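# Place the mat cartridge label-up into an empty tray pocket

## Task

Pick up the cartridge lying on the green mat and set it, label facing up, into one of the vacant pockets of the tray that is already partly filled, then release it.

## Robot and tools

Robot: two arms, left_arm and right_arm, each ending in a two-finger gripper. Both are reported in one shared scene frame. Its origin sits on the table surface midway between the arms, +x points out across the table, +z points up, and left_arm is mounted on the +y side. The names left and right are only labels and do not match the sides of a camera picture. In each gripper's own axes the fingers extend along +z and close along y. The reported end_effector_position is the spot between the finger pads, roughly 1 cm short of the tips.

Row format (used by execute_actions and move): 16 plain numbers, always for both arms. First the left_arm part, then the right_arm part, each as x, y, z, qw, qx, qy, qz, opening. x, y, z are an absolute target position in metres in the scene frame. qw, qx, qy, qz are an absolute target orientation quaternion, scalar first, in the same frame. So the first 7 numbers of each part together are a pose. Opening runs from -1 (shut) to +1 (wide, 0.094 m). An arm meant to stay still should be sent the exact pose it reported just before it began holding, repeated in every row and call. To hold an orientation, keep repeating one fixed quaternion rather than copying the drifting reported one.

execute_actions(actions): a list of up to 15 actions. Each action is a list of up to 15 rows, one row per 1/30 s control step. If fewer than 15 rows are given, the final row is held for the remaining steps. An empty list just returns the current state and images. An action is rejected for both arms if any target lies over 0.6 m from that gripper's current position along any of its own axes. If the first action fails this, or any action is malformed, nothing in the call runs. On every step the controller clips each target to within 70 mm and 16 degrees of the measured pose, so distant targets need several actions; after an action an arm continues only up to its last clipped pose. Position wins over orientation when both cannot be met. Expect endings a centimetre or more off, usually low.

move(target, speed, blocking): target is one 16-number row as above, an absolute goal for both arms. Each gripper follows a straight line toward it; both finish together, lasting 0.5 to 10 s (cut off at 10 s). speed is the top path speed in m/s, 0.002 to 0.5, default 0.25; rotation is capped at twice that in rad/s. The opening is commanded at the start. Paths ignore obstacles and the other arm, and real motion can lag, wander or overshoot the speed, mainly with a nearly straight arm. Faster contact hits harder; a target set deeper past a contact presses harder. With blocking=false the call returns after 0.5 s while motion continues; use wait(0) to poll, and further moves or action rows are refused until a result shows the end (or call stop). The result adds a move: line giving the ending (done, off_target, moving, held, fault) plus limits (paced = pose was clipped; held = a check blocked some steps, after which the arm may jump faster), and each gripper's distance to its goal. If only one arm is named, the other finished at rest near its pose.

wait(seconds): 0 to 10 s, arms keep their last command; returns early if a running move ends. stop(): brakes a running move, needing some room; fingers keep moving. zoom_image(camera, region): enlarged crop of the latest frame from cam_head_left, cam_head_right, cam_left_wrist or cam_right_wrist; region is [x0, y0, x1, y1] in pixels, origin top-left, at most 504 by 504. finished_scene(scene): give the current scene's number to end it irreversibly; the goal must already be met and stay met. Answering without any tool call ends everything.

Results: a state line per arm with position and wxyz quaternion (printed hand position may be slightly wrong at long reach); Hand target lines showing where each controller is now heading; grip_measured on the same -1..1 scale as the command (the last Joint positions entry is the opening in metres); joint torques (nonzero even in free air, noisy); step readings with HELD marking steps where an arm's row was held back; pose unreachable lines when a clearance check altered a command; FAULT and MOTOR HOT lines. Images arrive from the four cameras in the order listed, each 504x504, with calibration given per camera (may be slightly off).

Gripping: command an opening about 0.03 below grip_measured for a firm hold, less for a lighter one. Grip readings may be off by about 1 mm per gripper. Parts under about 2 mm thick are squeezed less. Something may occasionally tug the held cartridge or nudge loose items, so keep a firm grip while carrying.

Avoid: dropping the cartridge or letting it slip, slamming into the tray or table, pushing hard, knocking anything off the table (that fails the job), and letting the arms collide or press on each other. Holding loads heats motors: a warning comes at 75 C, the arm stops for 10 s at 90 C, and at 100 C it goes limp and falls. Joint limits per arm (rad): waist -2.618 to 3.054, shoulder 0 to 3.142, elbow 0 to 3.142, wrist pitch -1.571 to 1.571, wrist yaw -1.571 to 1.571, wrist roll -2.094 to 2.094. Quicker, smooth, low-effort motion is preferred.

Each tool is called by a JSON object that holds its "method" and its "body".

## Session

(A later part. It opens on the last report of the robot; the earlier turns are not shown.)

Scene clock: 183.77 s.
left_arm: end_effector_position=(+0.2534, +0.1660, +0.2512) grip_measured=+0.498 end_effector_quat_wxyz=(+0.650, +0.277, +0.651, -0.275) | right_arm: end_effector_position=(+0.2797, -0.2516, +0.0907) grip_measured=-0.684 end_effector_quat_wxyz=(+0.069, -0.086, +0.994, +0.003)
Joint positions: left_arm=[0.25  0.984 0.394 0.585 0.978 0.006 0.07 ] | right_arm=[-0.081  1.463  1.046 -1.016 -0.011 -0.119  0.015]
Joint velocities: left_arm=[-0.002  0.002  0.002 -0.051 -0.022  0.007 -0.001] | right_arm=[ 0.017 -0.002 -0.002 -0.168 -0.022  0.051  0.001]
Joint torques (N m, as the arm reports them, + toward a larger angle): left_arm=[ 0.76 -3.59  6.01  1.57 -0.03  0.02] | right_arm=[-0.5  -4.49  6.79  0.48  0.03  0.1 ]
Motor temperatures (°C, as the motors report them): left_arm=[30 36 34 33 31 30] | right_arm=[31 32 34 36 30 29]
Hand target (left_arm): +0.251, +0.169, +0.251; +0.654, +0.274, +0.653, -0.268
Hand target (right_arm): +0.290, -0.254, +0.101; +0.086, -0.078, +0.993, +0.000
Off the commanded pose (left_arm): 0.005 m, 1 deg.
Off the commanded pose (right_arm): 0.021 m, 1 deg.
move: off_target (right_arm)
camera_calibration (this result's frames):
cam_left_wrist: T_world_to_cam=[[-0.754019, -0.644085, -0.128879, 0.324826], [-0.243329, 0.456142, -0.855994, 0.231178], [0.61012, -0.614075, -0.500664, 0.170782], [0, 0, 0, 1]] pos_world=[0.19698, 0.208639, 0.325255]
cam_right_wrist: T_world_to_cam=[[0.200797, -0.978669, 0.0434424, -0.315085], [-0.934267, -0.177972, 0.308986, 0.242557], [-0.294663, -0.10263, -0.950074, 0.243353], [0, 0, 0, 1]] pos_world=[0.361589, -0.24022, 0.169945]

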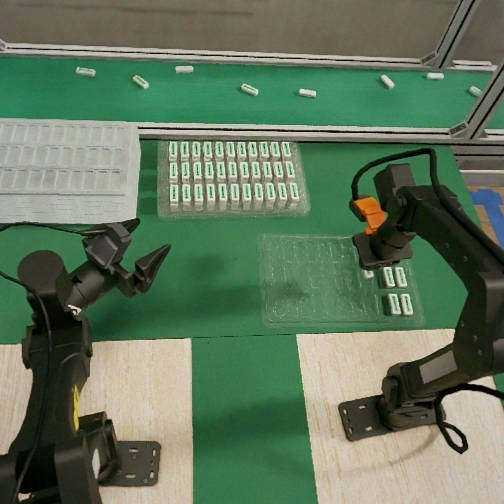

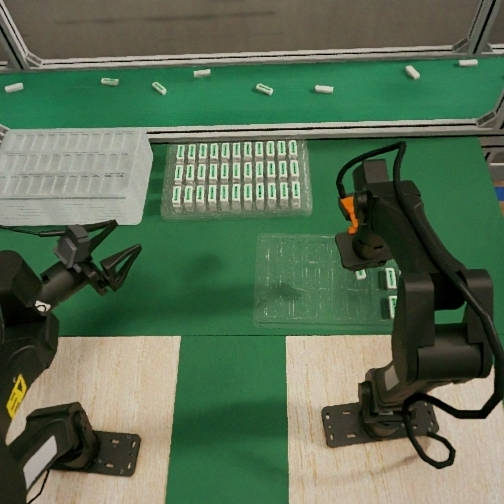

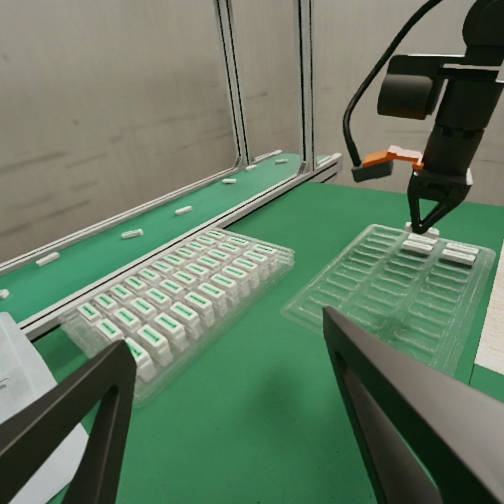

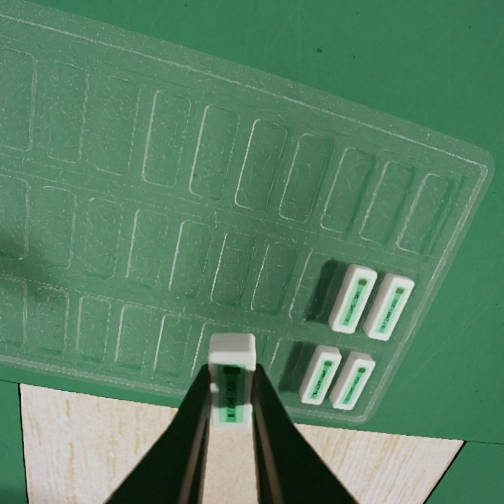

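{"method": "zoom_image", "body": {"camera": "cam_right_wrist", "region": [150, 190, 430, 360]}}

{"method": "zoom_image", "body": {"camera": "cam_left_wrist", "region": [350, 170, 504, 300]}}

Region (150, 190, 430, 360) of cam_right_wrist's 504x504 image, scaled by 1.800, with more detail than that image has; it fills the top 306 rows of this view, and the rest is white.

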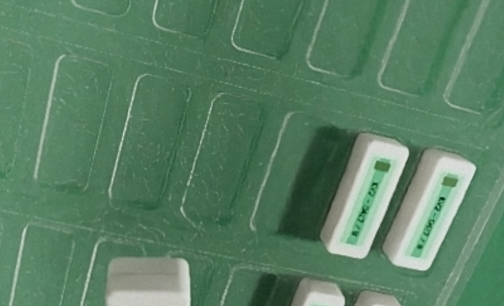

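Region (350, 170, 504, 300) of cam_left_wrist's 504x504 image, scaled by 3.273, with more detail than that image has; it fills the top 425 rows of this view, and the rest is white.

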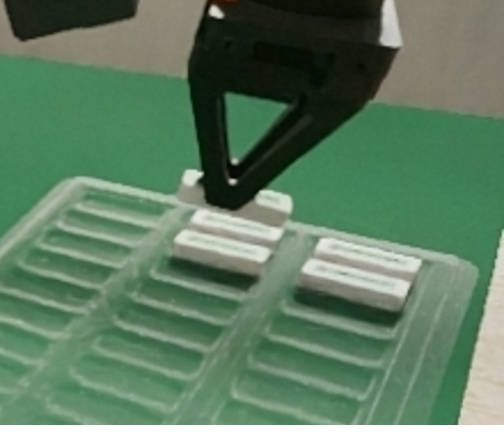

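{"method": "move", "body": {"target": [0.25, 0.17, 0.25, 0.6533, 0.2706, 0.6533, -0.2706, 0.5, 0.300, -0.2475, 0.045, 0, 0.0236, 0.9997, 0, -0.715], "speed": 0.15}}

Scene clock: 193.73 s.
left_arm: end_effector_position=(+0.2541, +0.1678, +0.2512) grip_measured=+0.498 end_effector_quat_wxyz=(+0.651, +0.275, +0.652, -0.273) | right_arm: end_effector_position=(+0.2837, -0.2496, +0.0367) grip_measured=-0.684 end_effector_quat_wxyz=(-0.025, +0.022, +0.999, +0.001)
Joint positions: left_arm=[0.255 0.984 0.394 0.585 0.977 0.006 0.07 ] | right_arm=[-0.072  1.711  1.083 -0.993 -0.007  0.105  0.015]
Joint velocities: left_arm=[ 0.012 -0.017 -0.007 -0.022  0.037  0.022 -0.001] | right_arm=[ 0.012 -0.007  0.002 -0.051 -0.037  0.066 -0.001]
Joint torques (N m, as the arm reports them, + toward a larger angle): left_arm=[ 0.78 -3.77  5.3   1.63  0.02 -0.1 ] | right_arm=[ 0.55 -6.2   6.27  0.26  0.06  0.08]
Motor temperatures (°C, as the motors report them): left_arm=[30 36 34 33 31 30] | right_arm=[31 33 34 35 30 29]
Hand target (left_arm): +0.250, +0.170, +0.250; +0.653, +0.271, +0.653, -0.270
Hand target (right_arm): +0.299, -0.248, +0.045; +0.000, +0.023, +1.000, -0.001
Off the commanded pose (left_arm): 0.005 m, 1 deg.
Off the commanded pose (right_arm): 0.018 m, 3 deg.
move: off_target (right_arm)
camera_calibration (this result's frames):
cam_left_wrist: T_world_to_cam=[[-0.749826, -0.648961, -0.128881, 0.326238], [-0.246283, 0.454557, -0.855992, 0.231517], [0.614089, -0.610104, -0.500667, 0.169838], [0, 0, 0, 1]] pos_world=[0.197345, 0.210097, 0.325254]
cam_right_wrist: T_world_to_cam=[[-0.0064399, -0.999522, 0.0302505, -0.257472], [-0.876531, 0.0202026, 0.480921, 0.290059], [-0.481302, -0.0234185, -0.876242, 0.263513], [0, 0, 0, 1]] pos_world=[0.379416, -0.257038, 0.0991942]

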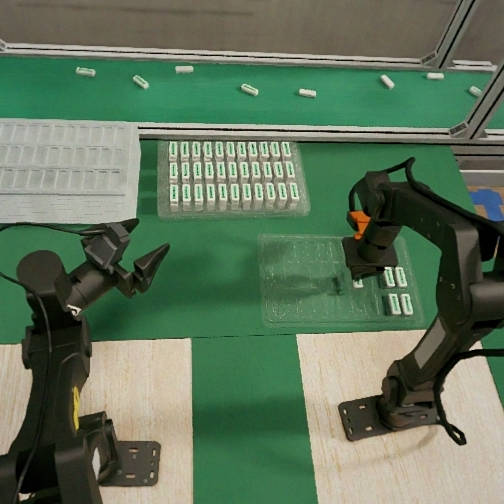

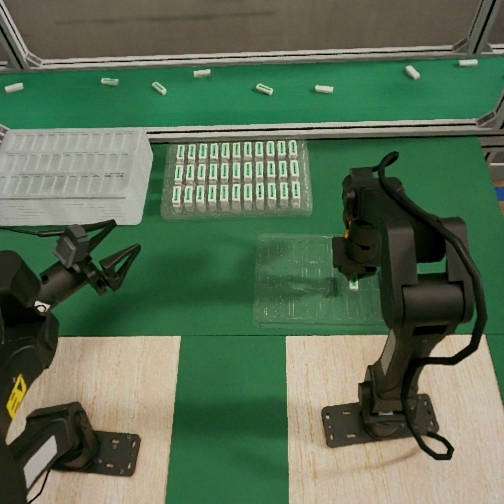

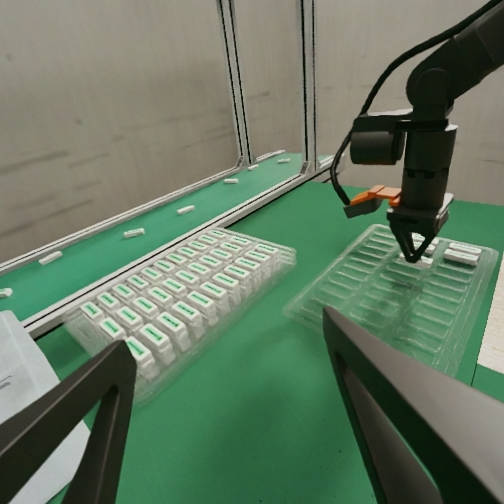

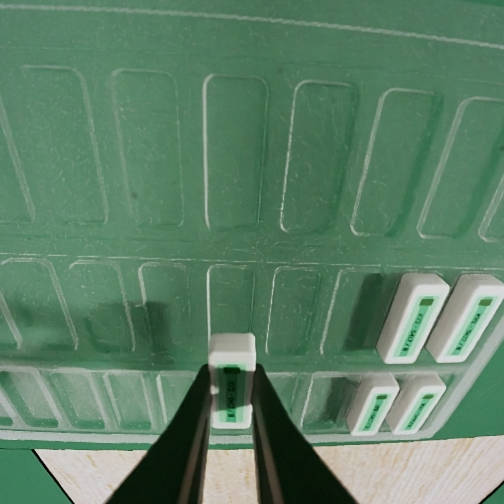

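{"method": "zoom_image", "body": {"camera": "cam_right_wrist", "region": [130, 240, 340, 440]}}

{"method": "zoom_image", "body": {"camera": "cam_left_wrist", "region": [360, 200, 500, 300]}}

Region (130, 240, 340, 440) of cam_right_wrist's 504x504 image, scaled by 2.400, with more detail than that image has; it fills the top 480 rows of this view, and the rest is white.

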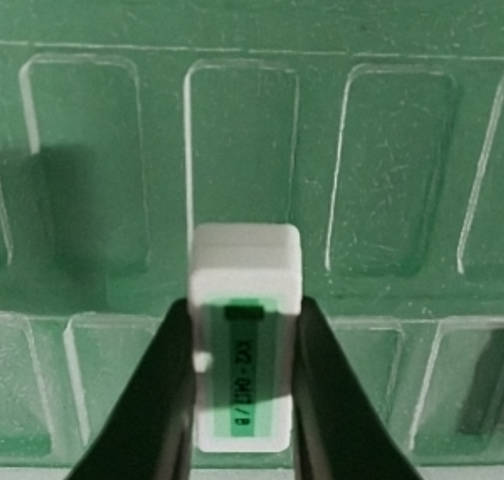

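Region (360, 200, 500, 300) of cam_left_wrist's 504x504 image, scaled by 3.600, with more detail than that image has; it fills the top 360 rows of this view, and the rest is white.

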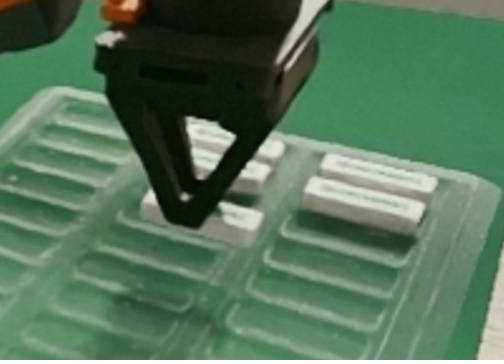

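{"method": "zoom_image", "body": {"camera": "cam_right_wrist", "region": [330, 250, 504, 380]}}

Region (330, 250, 504, 380) of cam_right_wrist's 504x504 image, scaled by 2.897, with more detail than that image has; it fills the top 377 rows of this view, and the rest is white.

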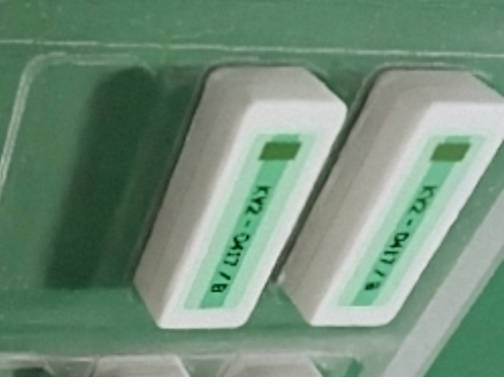

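{"method": "move", "body": {"target": [0.25, 0.17, 0.25, 0.6533, 0.2706, 0.6533, -0.2706, 0.5, 0.315, -0.2465, 0.035, 0.022, 0.0236, 0.9995, 0, -0.715], "speed": 0.04}}

Scene clock: 209.90 s.
left_arm: end_effector_position=(+0.2541, +0.1678, +0.2512) grip_measured=+0.498 end_effector_quat_wxyz=(+0.651, +0.275, +0.652, -0.273) | right_arm: end_effector_position=(+0.3008, -0.2487, +0.0286) grip_measured=-0.684 end_effector_quat_wxyz=(+0.001, +0.024, +1.000, +0.003)
Joint positions: left_arm=[0.255 0.984 0.394 0.585 0.977 0.006 0.07 ] | right_arm=[-0.072  1.739  1.083 -0.914 -0.006  0.11   0.015]
Joint velocities: left_arm=[-0.002  0.012 -0.017  0.022  0.007  0.081 -0.001] | right_arm=[-0.012  0.002 -0.012  0.037 -0.007 -0.051 -0.   ]
Joint torques (N m, as the arm reports them, + toward a larger angle): left_arm=[ 0.78 -3.77  5.3   1.64  0.02 -0.11] | right_arm=[ 0.65 -6.26  5.66  0.35  0.06  0.06]
Motor temperatures (°C, as the motors report them): left_arm=[30 36 34 34 31 30] | right_arm=[31 34 34 34 30 29]
Hand target (left_arm): +0.250, +0.170, +0.250; +0.653, +0.271, +0.653, -0.271
Hand target (right_arm): +0.315, -0.247, +0.035; +0.022, +0.024, +0.999, +0.001
Off the commanded pose (left_arm): 0.005 m, 1 deg.
Off the commanded pose (right_arm): 0.016 m, 2 deg.
move: off_target (right_arm)
camera_calibration (this result's frames):
cam_left_wrist: T_world_to_cam=[[-0.749826, -0.648961, -0.128881, 0.326238], [-0.246283, 0.454557, -0.855992, 0.231517], [0.614089, -0.610104, -0.500667, 0.169838], [0, 0, 0, 1]] pos_world=[0.197345, 0.210097, 0.325254]
cam_right_wrist: T_world_to_cam=[[-0.0132146, -0.999523, 0.0279262, -0.254159], [-0.899488, 0.0240816, 0.436281, 0.318113], [-0.436745, -0.019354, -0.899377, 0.252946], [0, 0, 0, 1]] pos_world=[0.393253, -0.256803, 0.0958046]

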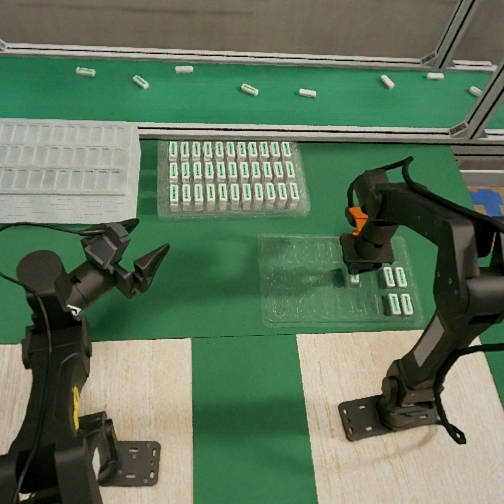

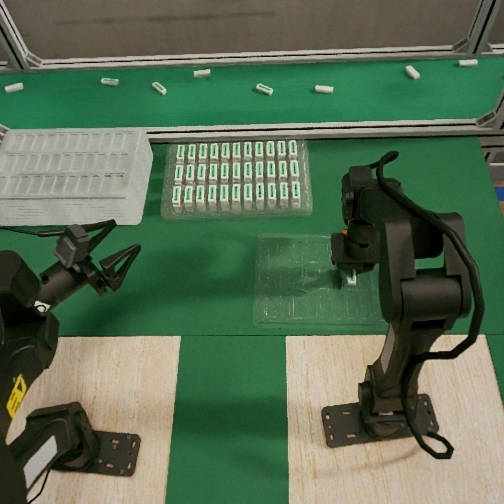

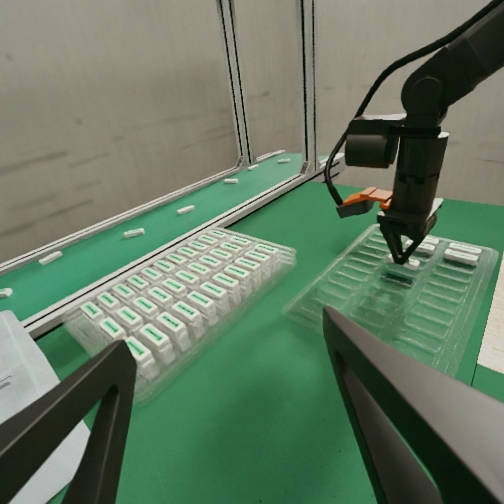

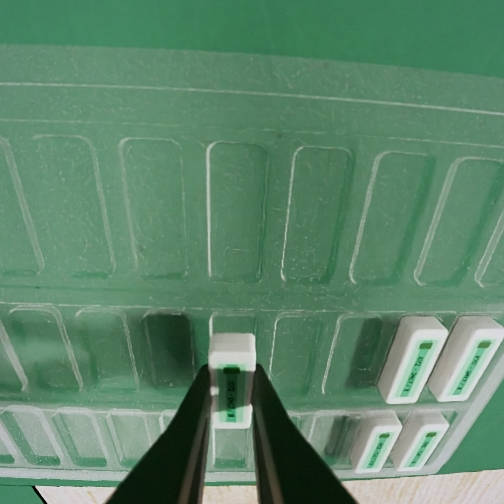

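{"method": "zoom_image", "body": {"camera": "cam_right_wrist", "region": [150, 290, 320, 440]}}

{"method": "zoom_image", "body": {"camera": "cam_right_wrist", "region": [200, 295, 460, 420]}}

{"method": "zoom_image", "body": {"camera": "cam_left_wrist", "region": [360, 220, 480, 300]}}

Region (150, 290, 320, 440) of cam_right_wrist's 504x504 image, scaled by 2.965, with more detail than that image has; it fills the top 445 rows of this view, and the rest is white.

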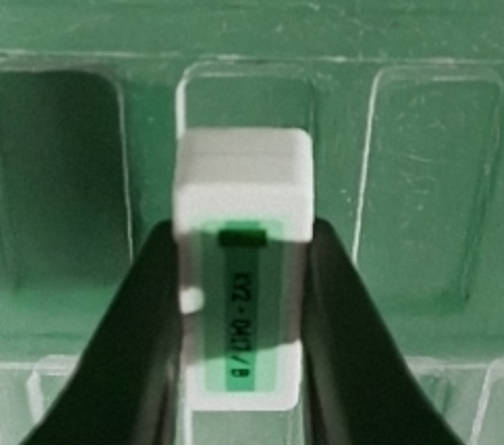

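Region (200, 295, 460, 420) of cam_right_wrist's 504x504 image, scaled by 1.938, with more detail than that image has; it fills the top 242 rows of this view, and the rest is white.

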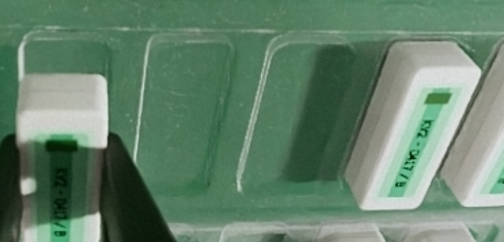

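Region (360, 220, 480, 300) of cam_left_wrist's 504x504 image, scaled by 4.200, with more detail than that image has.

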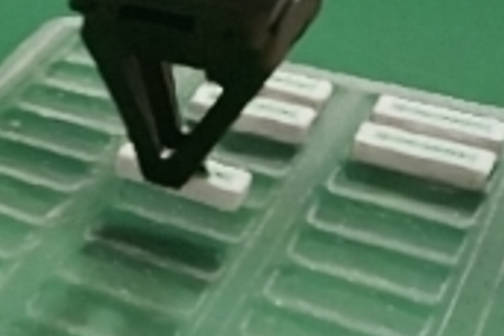

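{"method": "move", "body": {"target": [0.25, 0.17, 0.25, 0.6533, 0.2706, 0.6533, -0.2706, 0.5, 0.3131, -0.2465, 0.027, 0.0095, 0.0236, 0.9997, 0, -0.715], "speed": 0.02}}

Scene clock: 222.00 s.
left_arm: end_effector_position=(+0.2541, +0.1678, +0.2512) grip_measured=+0.498 end_effector_quat_wxyz=(+0.651, +0.275, +0.652, -0.273) | right_arm: end_effector_position=(+0.2990, -0.2488, +0.0211) grip_measured=-0.684 end_effector_quat_wxyz=(-0.012, +0.024, +1.000, +0.002)
Joint positions: left_arm=[0.255 0.984 0.394 0.585 0.977 0.006 0.07 ] | right_arm=[-0.072  1.767  1.083 -0.911 -0.006  0.11   0.015]
Joint velocities: left_arm=[-0.002  0.007  0.002  0.037 -0.037  0.007 -0.   ] | right_arm=[ 0.032 -0.002  0.002 -0.066 -0.007  0.066 -0.001]
Joint torques (N m, as the arm reports them, + toward a larger angle): left_arm=[ 0.78 -3.78  5.29  1.64  0.02 -0.11] | right_arm=[ 0.7  -6.38  5.56  0.35  0.04  0.06]
Motor temperatures (°C, as the motors report them): left_arm=[30 36 34 34 31 30] | right_arm=[31 34 34 34 30 29]
Hand target (left_arm): +0.250, +0.170, +0.250; +0.653, +0.271, +0.653, -0.271
Hand target (right_arm): +0.313, -0.247, +0.027; +0.010, +0.024, +1.000, +0.000
Off the commanded pose (left_arm): 0.005 m, 1 deg.
Off the commanded pose (right_arm): 0.015 m, 2 deg.
move: off_target (right_arm)
camera_calibration (this result's frames):
cam_left_wrist: T_world_to_cam=[[-0.749826, -0.648961, -0.128881, 0.326238], [-0.246283, 0.454557, -0.855992, 0.231517], [0.614089, -0.610104, -0.500667, 0.169838], [0, 0, 0, 1]] pos_world=[0.197345, 0.210097, 0.325254]
cam_right_wrist: T_world_to_cam=[[-0.012512, -0.999479, 0.0297423, -0.254322], [-0.888591, 0.0247538, 0.458032, 0.316222], [-0.458529, -0.0206979, -0.888438, 0.251314], [0, 0, 0, 1]] pos_world=[0.393044, -0.256816, 0.0860016]

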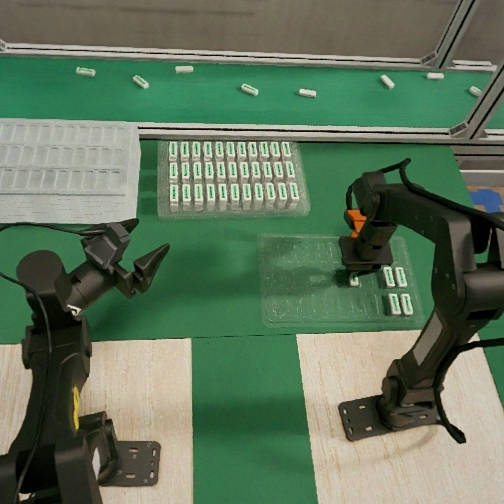

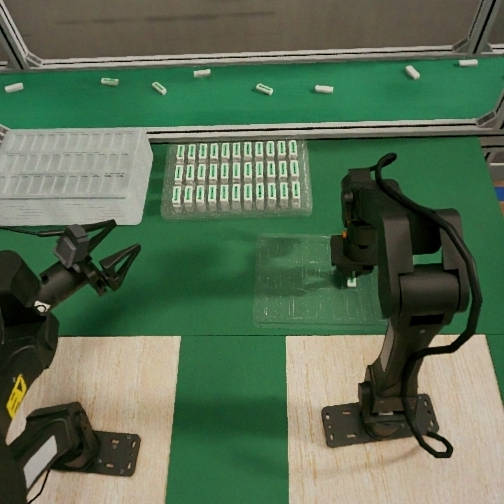

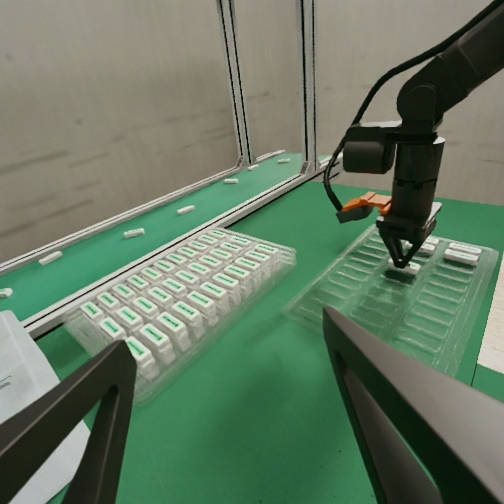

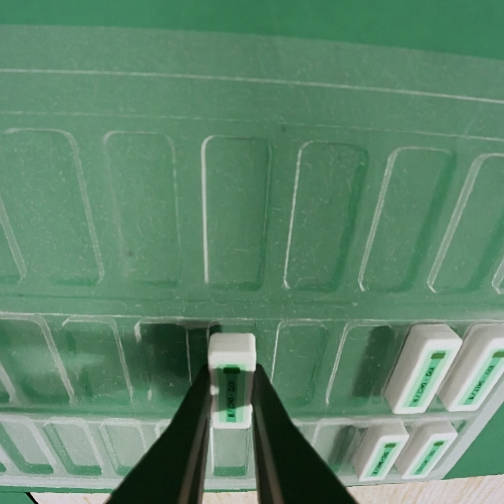

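The shoulder-only descent went as planned.

{"method": "zoom_image", "body": {"camera": "cam_right_wrist", "region": [160, 300, 330, 440]}}

{"method": "zoom_image", "body": {"camera": "cam_left_wrist", "region": [360, 230, 480, 300]}}

{"method": "zoom_image", "body": {"camera": "cam_head_left", "region": [325, 255, 415, 320]}}

Region (160, 300, 330, 440) of cam_right_wrist's 504x504 image, scaled by 2.965, with more detail than that image has; it fills the top 415 rows of this view, and the rest is white.

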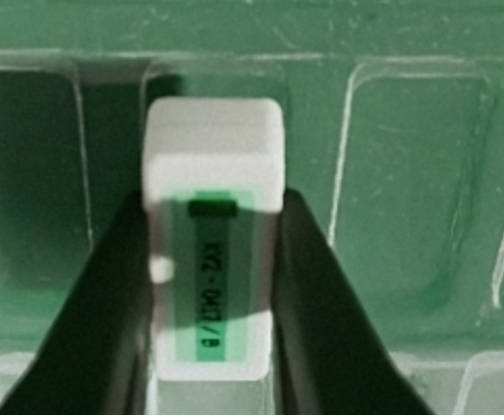

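Region (360, 230, 480, 300) of cam_left_wrist's 504x504 image, scaled by 4.200, with more detail than that image has; it fills the top 294 rows of this view, and the rest is white.

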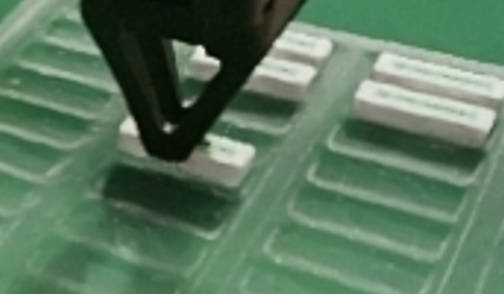

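Region (325, 255, 415, 320) of cam_head_left's 504x504 image, scaled by 5.600, with more detail than that image has.

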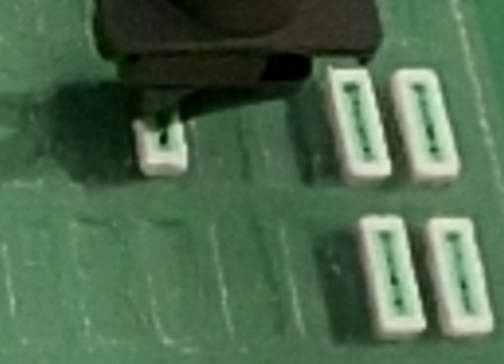

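{"method": "move", "body": {"target": [0.25, 0.17, 0.25, 0.6533, 0.2706, 0.6533, -0.2706, 0.5, 0.3126, -0.2465, 0.0205, 0.0015, 0.0236, 0.9997, 0, -0.715], "speed": 0.015}}

Scene clock: 226.37 s.
left_arm: end_effector_position=(+0.2541, +0.1678, +0.2512) grip_measured=+0.498 end_effector_quat_wxyz=(+0.651, +0.275, +0.652, -0.273) | right_arm: end_effector_position=(+0.2980, -0.2489, +0.0155) grip_measured=-0.684 end_effector_quat_wxyz=(-0.020, +0.024, +1.000, +0.001)
Joint positions: left_arm=[0.255 0.984 0.394 0.585 0.977 0.006 0.07 ] | right_arm=[-0.072  1.787  1.083 -0.906 -0.006  0.11   0.015]
Joint velocities: left_arm=[ 0.007  0.007 -0.002  0.007 -0.007 -0.037  0.   ] | right_arm=[0.002 0.007 0.007 0.022 0.037 0.022 0.001]
Joint torques (N m, as the arm reports them, + toward a larger angle): left_arm=[ 0.78 -3.77  5.3   1.64  0.02 -0.1 ] | right_arm=[ 0.63 -6.26  5.56  0.33  0.02  0.06]
Motor temperatures (°C, as the motors report them): left_arm=[30 35 34 34 31 30] | right_arm=[31 34 34 34 30 29]
Hand target (left_arm): +0.250, +0.170, +0.250; +0.653, +0.271, +0.653, -0.271
Hand target (right_arm): +0.312, -0.247, +0.021; +0.002, +0.024, +1.000, +0.000
Off the commanded pose (left_arm): 0.005 m, 1 deg.
Off the commanded pose (right_arm): 0.016 m, 2 deg.
move: off_target (right_arm)
camera_calibration (this result's frames):
cam_left_wrist: T_world_to_cam=[[-0.749826, -0.648961, -0.128881, 0.326238], [-0.246283, 0.454557, -0.855992, 0.231517], [0.614089, -0.610104, -0.500667, 0.169838], [0, 0, 0, 1]] pos_world=[0.197345, 0.210097, 0.325254]
cam_right_wrist: T_world_to_cam=[[-0.0120269, -0.999449, 0.0309246, -0.254386], [-0.881153, 0.0252127, 0.472158, 0.315566], [-0.472677, -0.0215707, -0.880971, 0.249812], [0, 0, 0, 1]] pos_world=[0.393083, -0.256814, 0.0789469]

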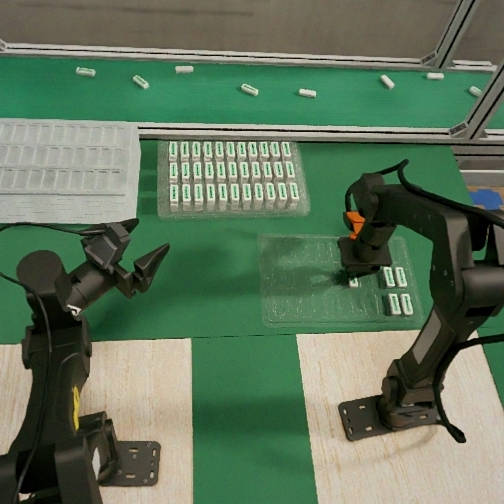

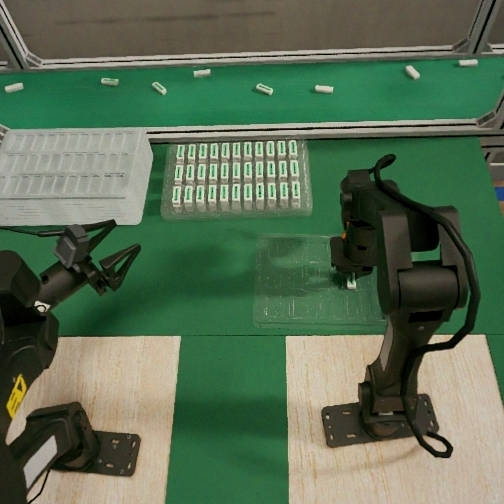

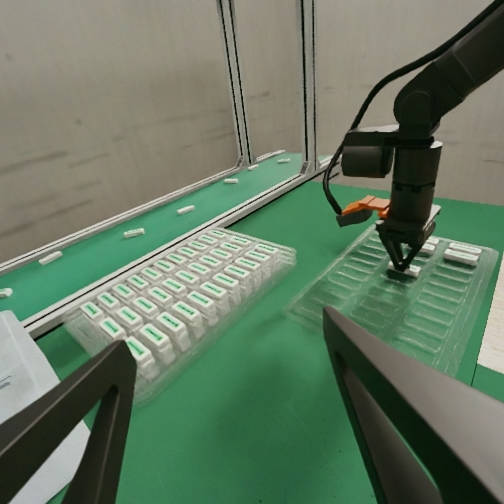

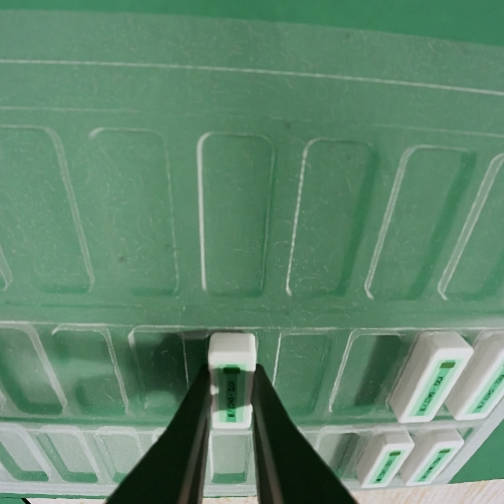

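{"method": "zoom_image", "body": {"camera": "cam_right_wrist", "region": [160, 300, 330, 440]}}

{"method": "zoom_image", "body": {"camera": "cam_left_wrist", "region": [360, 230, 480, 300]}}

{"method": "zoom_image", "body": {"camera": "cam_head_left", "region": [325, 255, 415, 320]}}

Region (160, 300, 330, 440) of cam_right_wrist's 504x504 image, scaled by 2.965, with more detail than that image has; it fills the top 415 rows of this view, and the rest is white.

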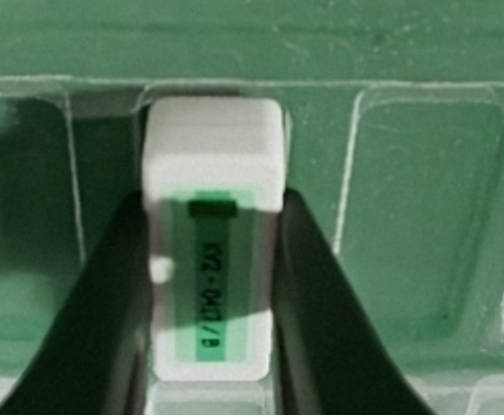

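Region (360, 230, 480, 300) of cam_left_wrist's 504x504 image, scaled by 4.200, with more detail than that image has; it fills the top 294 rows of this view, and the rest is white.

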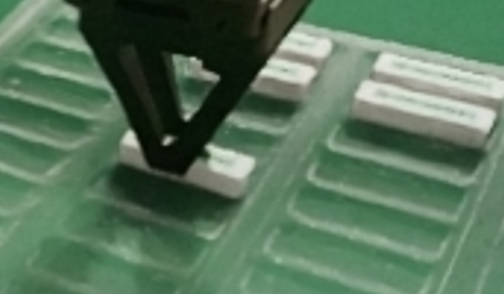

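Region (325, 255, 415, 320) of cam_head_left's 504x504 image, scaled by 5.600, with more detail than that image has.

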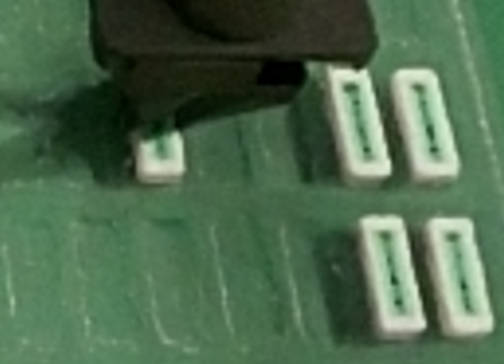

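{"method": "move", "body": {"target": [0.25, 0.17, 0.25, 0.6533, 0.2706, 0.6533, -0.2706, 0.5, 0.3125, -0.2465, 0.0170, -0.002, 0.0236, 0.9997, 0, -0.715], "speed": 0.01}}

Scene clock: 231.47 s.
left_arm: end_effector_position=(+0.2541, +0.1678, +0.2512) grip_measured=+0.498 end_effector_quat_wxyz=(+0.651, +0.275, +0.652, -0.273) | right_arm: end_effector_position=(+0.2978, -0.2489, +0.0151) grip_measured=-0.684 end_effector_quat_wxyz=(-0.020, +0.024, +0.999, +0.001)
Joint positions: left_arm=[0.255 0.984 0.394 0.585 0.977 0.006 0.07 ] | right_arm=[-0.072  1.788  1.083 -0.906 -0.006  0.11   0.015]
Joint velocities: left_arm=[-0.007  0.007 -0.007  0.037 -0.007  0.007  0.   ] | right_arm=[-0.012  0.022 -0.012  0.022  0.007 -0.007  0.001]
Joint torques (N m, as the arm reports them, + toward a larger angle): left_arm=[ 0.78 -3.77  5.3   1.64  0.01 -0.11] | right_arm=[ 0.58 -5.48  5.4   0.37  0.04  0.05]
Motor temperatures (°C, as the motors report them): left_arm=[30 35 34 35 31 30] | right_arm=[31 34 34 33 30 29]
Hand target (left_arm): +0.250, +0.170, +0.250; +0.653, +0.271, +0.653, -0.271
Hand target (right_arm): +0.312, -0.247, +0.017; -0.002, +0.024, +1.000, +0.000
Off the commanded pose (left_arm): 0.005 m, 1 deg.
Off the commanded pose (right_arm): 0.015 m, 2 deg.
move: off_target (right_arm)
camera_calibration (this result's frames):
cam_left_wrist: T_world_to_cam=[[-0.749826, -0.648961, -0.128881, 0.326238], [-0.246283, 0.454557, -0.855992, 0.231517], [0.614089, -0.610104, -0.500667, 0.169838], [0, 0, 0, 1]] pos_world=[0.197345, 0.210097, 0.325254]
cam_right_wrist: T_world_to_cam=[[-0.0119797, -0.999446, 0.0310368, -0.2544], [-0.880433, 0.0252571, 0.473497, 0.3154], [-0.474019, -0.0216535, -0.880249, 0.249739], [0, 0, 0, 1]] pos_world=[0.393022, -0.256817, 0.0783872]

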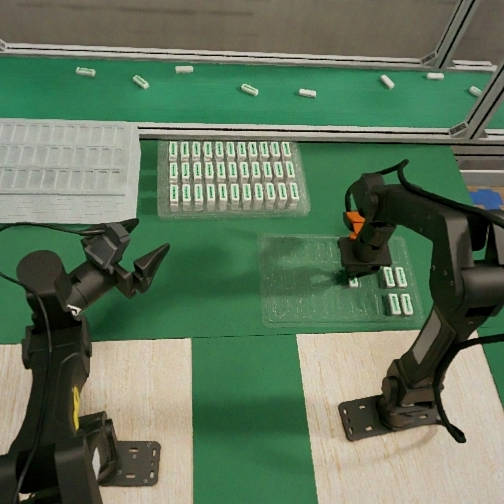

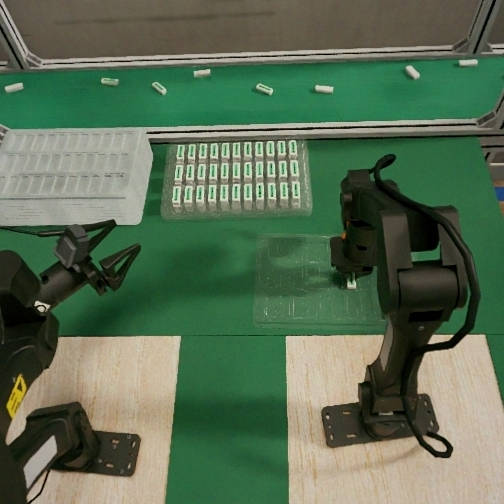

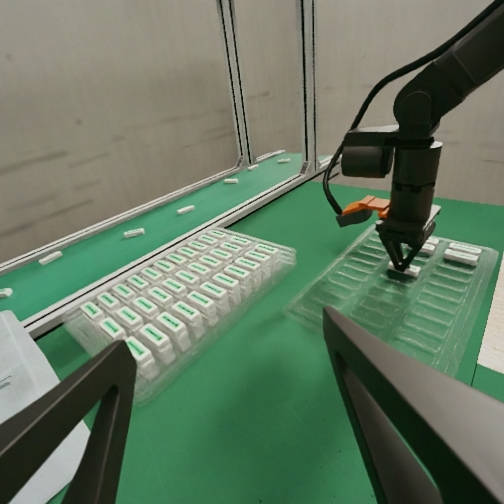

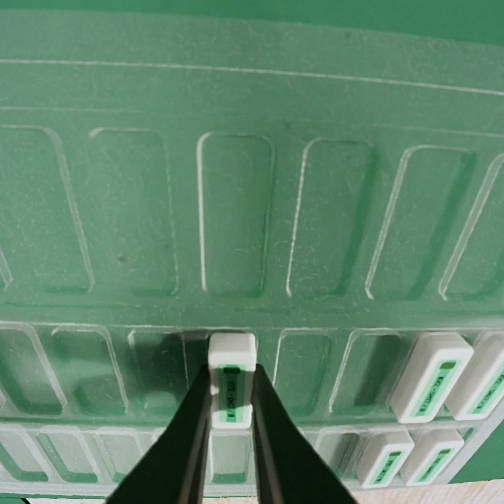

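{"method": "execute_actions", "body": {"actions": []}}

Scene clock: 236.87 s.
left_arm: end_effector_position=(+0.2541, +0.1678, +0.2512) grip_measured=+0.498 end_effector_quat_wxyz=(+0.651, +0.275, +0.652, -0.273) | right_arm: end_effector_position=(+0.2978, -0.2489, +0.0151) grip_measured=-0.684 end_effector_quat_wxyz=(-0.020, +0.024, +0.999, +0.001)
Joint positions: left_arm=[0.255 0.984 0.394 0.585 0.977 0.006 0.07 ] | right_arm=[-0.072  1.788  1.083 -0.906 -0.006  0.11   0.015]
Joint velocities: left_arm=[ 0.012 -0.012  0.002  0.051  0.007  0.022  0.   ] | right_arm=[ 0.007 -0.022 -0.027 -0.007 -0.051  0.037  0.   ]
Joint torques (N m, as the arm reports them, + toward a larger angle): left_arm=[ 0.78 -3.78  5.29  1.64  0.02 -0.11] | right_arm=[ 0.58 -5.52  5.49  0.37  0.02  0.06]
Motor temperatures (°C, as the motors report them): left_arm=[30 35 34 35 31 30] | right_arm=[31 34 34 33 30 29]
Hand target (left_arm): +0.250, +0.170, +0.250; +0.653, +0.271, +0.653, -0.271
Hand target (right_arm): +0.312, -0.247, +0.017; -0.002, +0.024, +1.000, +0.000
Off the commanded pose (left_arm): 0.005 m, 1 deg.
Off the commanded pose (right_arm): 0.015 m, 2 deg.
camera_calibration (this result's frames):
cam_left_wrist: T_world_to_cam=[[-0.749826, -0.648961, -0.128881, 0.326238], [-0.246283, 0.454557, -0.855992, 0.231517], [0.614089, -0.610104, -0.500667, 0.169838], [0, 0, 0, 1]] pos_world=[0.197345, 0.210097, 0.325254]
cam_right_wrist: T_world_to_cam=[[-0.0119797, -0.999446, 0.0310368, -0.2544], [-0.880433, 0.0252571, 0.473497, 0.3154], [-0.474019, -0.0216535, -0.880249, 0.249739], [0, 0, 0, 1]] pos_world=[0.393022, -0.256817, 0.0783872]

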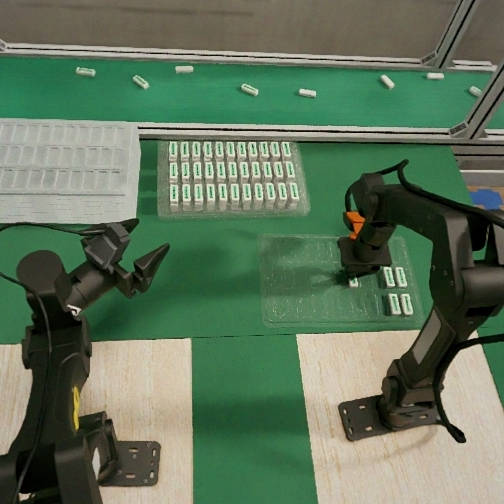

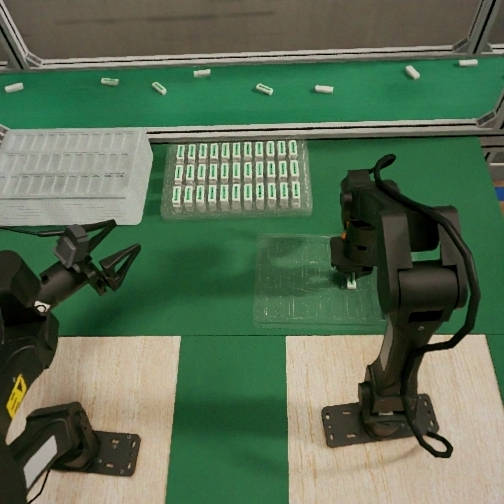

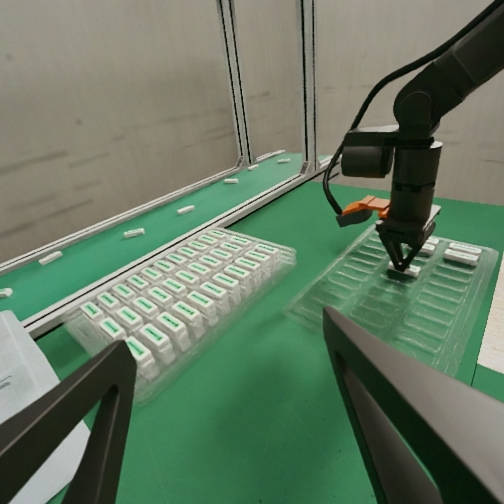

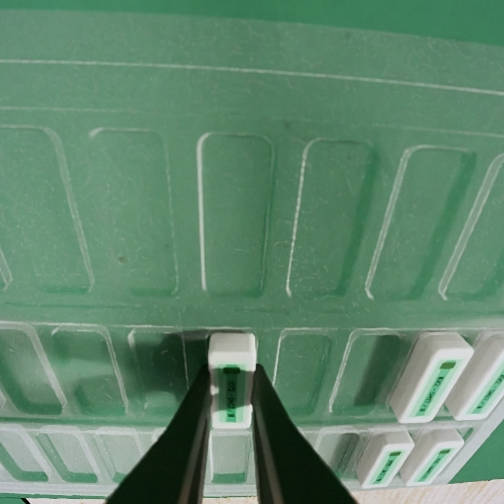

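{"method": "move", "body": {"target": [0.25,0.17,0.25,0.6533,0.2706,0.6533,-0.2706,0.5,0.3126,-0.2465,0.0195,0.001,0.0236,0.9997,0,-0.4], "speed": 0.02}}

Scene clock: 238.93 s.
left_arm: end_effector_position=(+0.2541, +0.1678, +0.2512) grip_measured=+0.498 end_effector_quat_wxyz=(+0.651, +0.275, +0.652, -0.273) | right_arm: end_effector_position=(+0.2978, -0.2465, +0.0151) grip_measured=-0.402 end_effector_quat_wxyz=(-0.021, +0.023, +0.999, +0.006)
Joint positions: left_arm=[0.255 0.984 0.394 0.585 0.977 0.006 0.07 ] | right_arm=[-0.069  1.788  1.083 -0.906 -0.015  0.11   0.028]
Joint velocities: left_arm=[ 0.012 -0.007  0.002  0.007 -0.022 -0.007  0.   ] | right_arm=[-0.017  0.007 -0.002 -0.051  0.007  0.037  0.   ]
Joint torques (N m, as the arm reports them, + toward a larger angle): left_arm=[ 0.78 -3.76  5.3   1.64  0.02 -0.11] | right_arm=[ 0.4  -6.26  5.5   0.35  0.14  0.06]
Motor temperatures (°C, as the motors report them): left_arm=[30 35 34 35 31 30] | right_arm=[31 34 34 33 30 29]
Hand target (left_arm): +0.250, +0.170, +0.250; +0.653, +0.271, +0.653, -0.271
Hand target (right_arm): +0.312, -0.247, +0.020; +0.001, +0.024, +1.000, +0.000
Off the commanded pose (left_arm): 0.005 m, 1 deg.
Off the commanded pose (right_arm): 0.015 m, 3 deg.
move: off_target (right_arm)
camera_calibration (this result's frames):
cam_left_wrist: T_world_to_cam=[[-0.749826, -0.648961, -0.128881, 0.326238], [-0.246283, 0.454557, -0.855992, 0.231517], [0.614089, -0.610104, -0.500667, 0.169838], [0, 0, 0, 1]] pos_world=[0.197345, 0.210097, 0.325254]
cam_right_wrist: T_world_to_cam=[[-0.0100697, -0.999718, 0.0215087, -0.252524], [-0.880373, 0.0190635, 0.473899, 0.31373], [-0.474175, -0.0141637, -0.880316, 0.251669], [0, 0, 0, 1]] pos_world=[0.392992, -0.254869, 0.078303]

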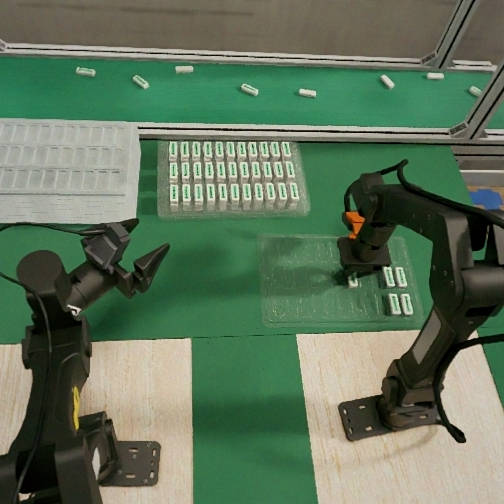

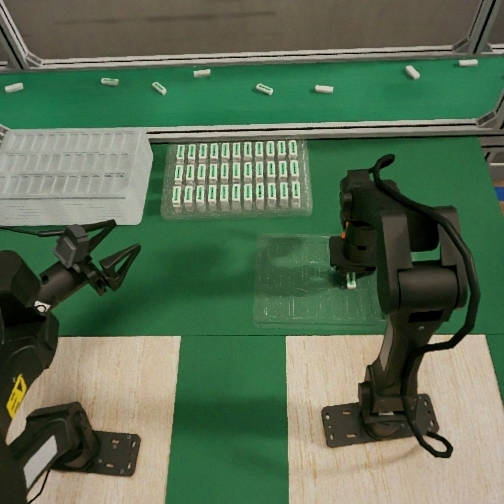

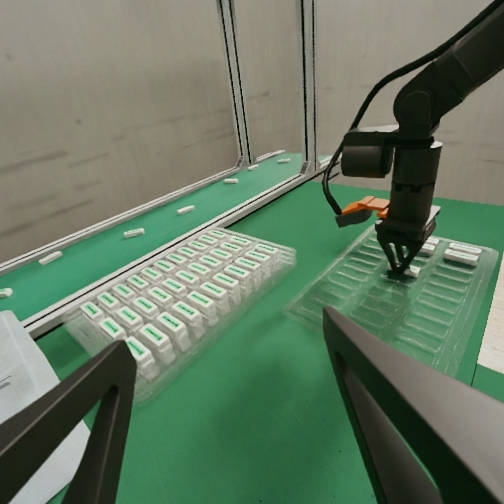

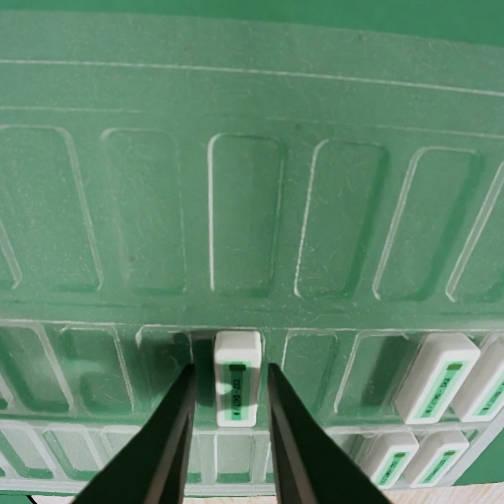

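{"method": "move", "body": {"target": [0.25,0.17,0.25,0.6533,0.2706,0.6533,-0.2706,0.5,0.3126,-0.2455,0.09,0.001,0.0236,0.9997,0,-0.4], "speed": 0.08}}

Scene clock: 241.13 s.
left_arm: end_effector_position=(+0.2541, +0.1678, +0.2512) grip_measured=+0.498 end_effector_quat_wxyz=(+0.651, +0.275, +0.652, -0.273) | right_arm: end_effector_position=(+0.3035, -0.2473, +0.0754) grip_measured=-0.401 end_effector_quat_wxyz=(-0.024, +0.024, +0.999, +0.002)
Joint positions: left_arm=[0.255 0.984 0.394 0.585 0.977 0.006 0.07 ] | right_arm=[-0.069  1.738  1.276 -1.157 -0.009  0.112  0.028]
Joint velocities: left_arm=[-0.017 -0.002  0.002  0.007 -0.037 -0.037  0.001] | right_arm=[ 0.012 -0.012 -0.007 -0.007 -0.007 -0.037 -0.   ]
Joint torques (N m, as the arm reports them, + toward a larger angle): left_arm=[ 0.77 -3.77  5.29  1.64  0.02 -0.11] | right_arm=[ 0.63 -8.47  6.23  0.06  0.07  0.07]
Motor temperatures (°C, as the motors report them): left_arm=[30 35 34 35 31 30] | right_arm=[31 34 34 33 30 29]
Hand target (left_arm): +0.250, +0.170, +0.250; +0.653, +0.271, +0.653, -0.271
Hand target (right_arm): +0.313, -0.246, +0.090; +0.001, +0.024, +1.000, +0.000
Off the commanded pose (left_arm): 0.005 m, 1 deg.
Off the commanded pose (right_arm): 0.017 m, 3 deg.
move: off_target (right_arm)
camera_calibration (this result's frames):
cam_left_wrist: T_world_to_cam=[[-0.749826, -0.648961, -0.128881, 0.326238], [-0.246283, 0.454557, -0.855992, 0.231517], [0.614089, -0.610104, -0.500667, 0.169838], [0, 0, 0, 1]] pos_world=[0.197345, 0.210097, 0.325254]
cam_right_wrist: T_world_to_cam=[[-0.0111393, -0.99953, 0.0285748, -0.254718], [-0.877088, 0.0234901, 0.479755, 0.289857], [-0.480201, -0.0197185, -0.876937, 0.307645], [0, 0, 0, 1]] pos_world=[0.399124, -0.25534, 0.138004]

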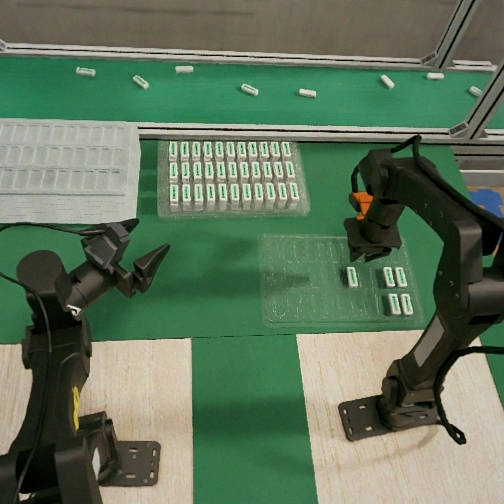

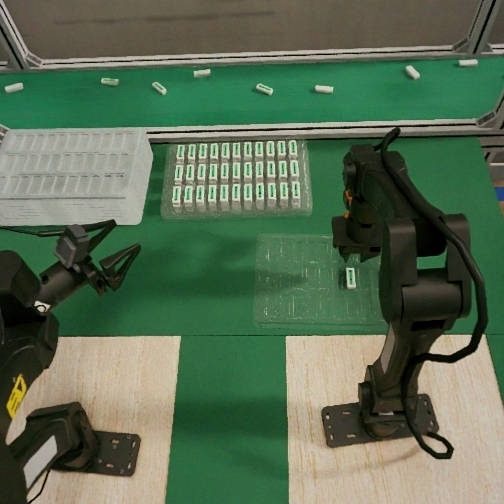

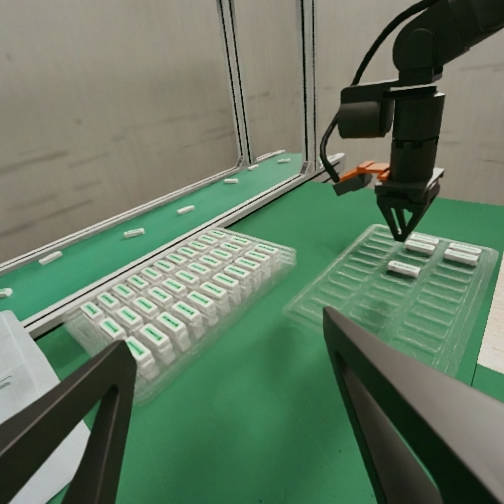

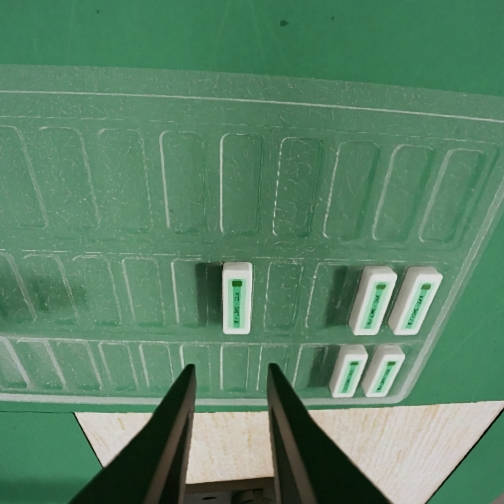

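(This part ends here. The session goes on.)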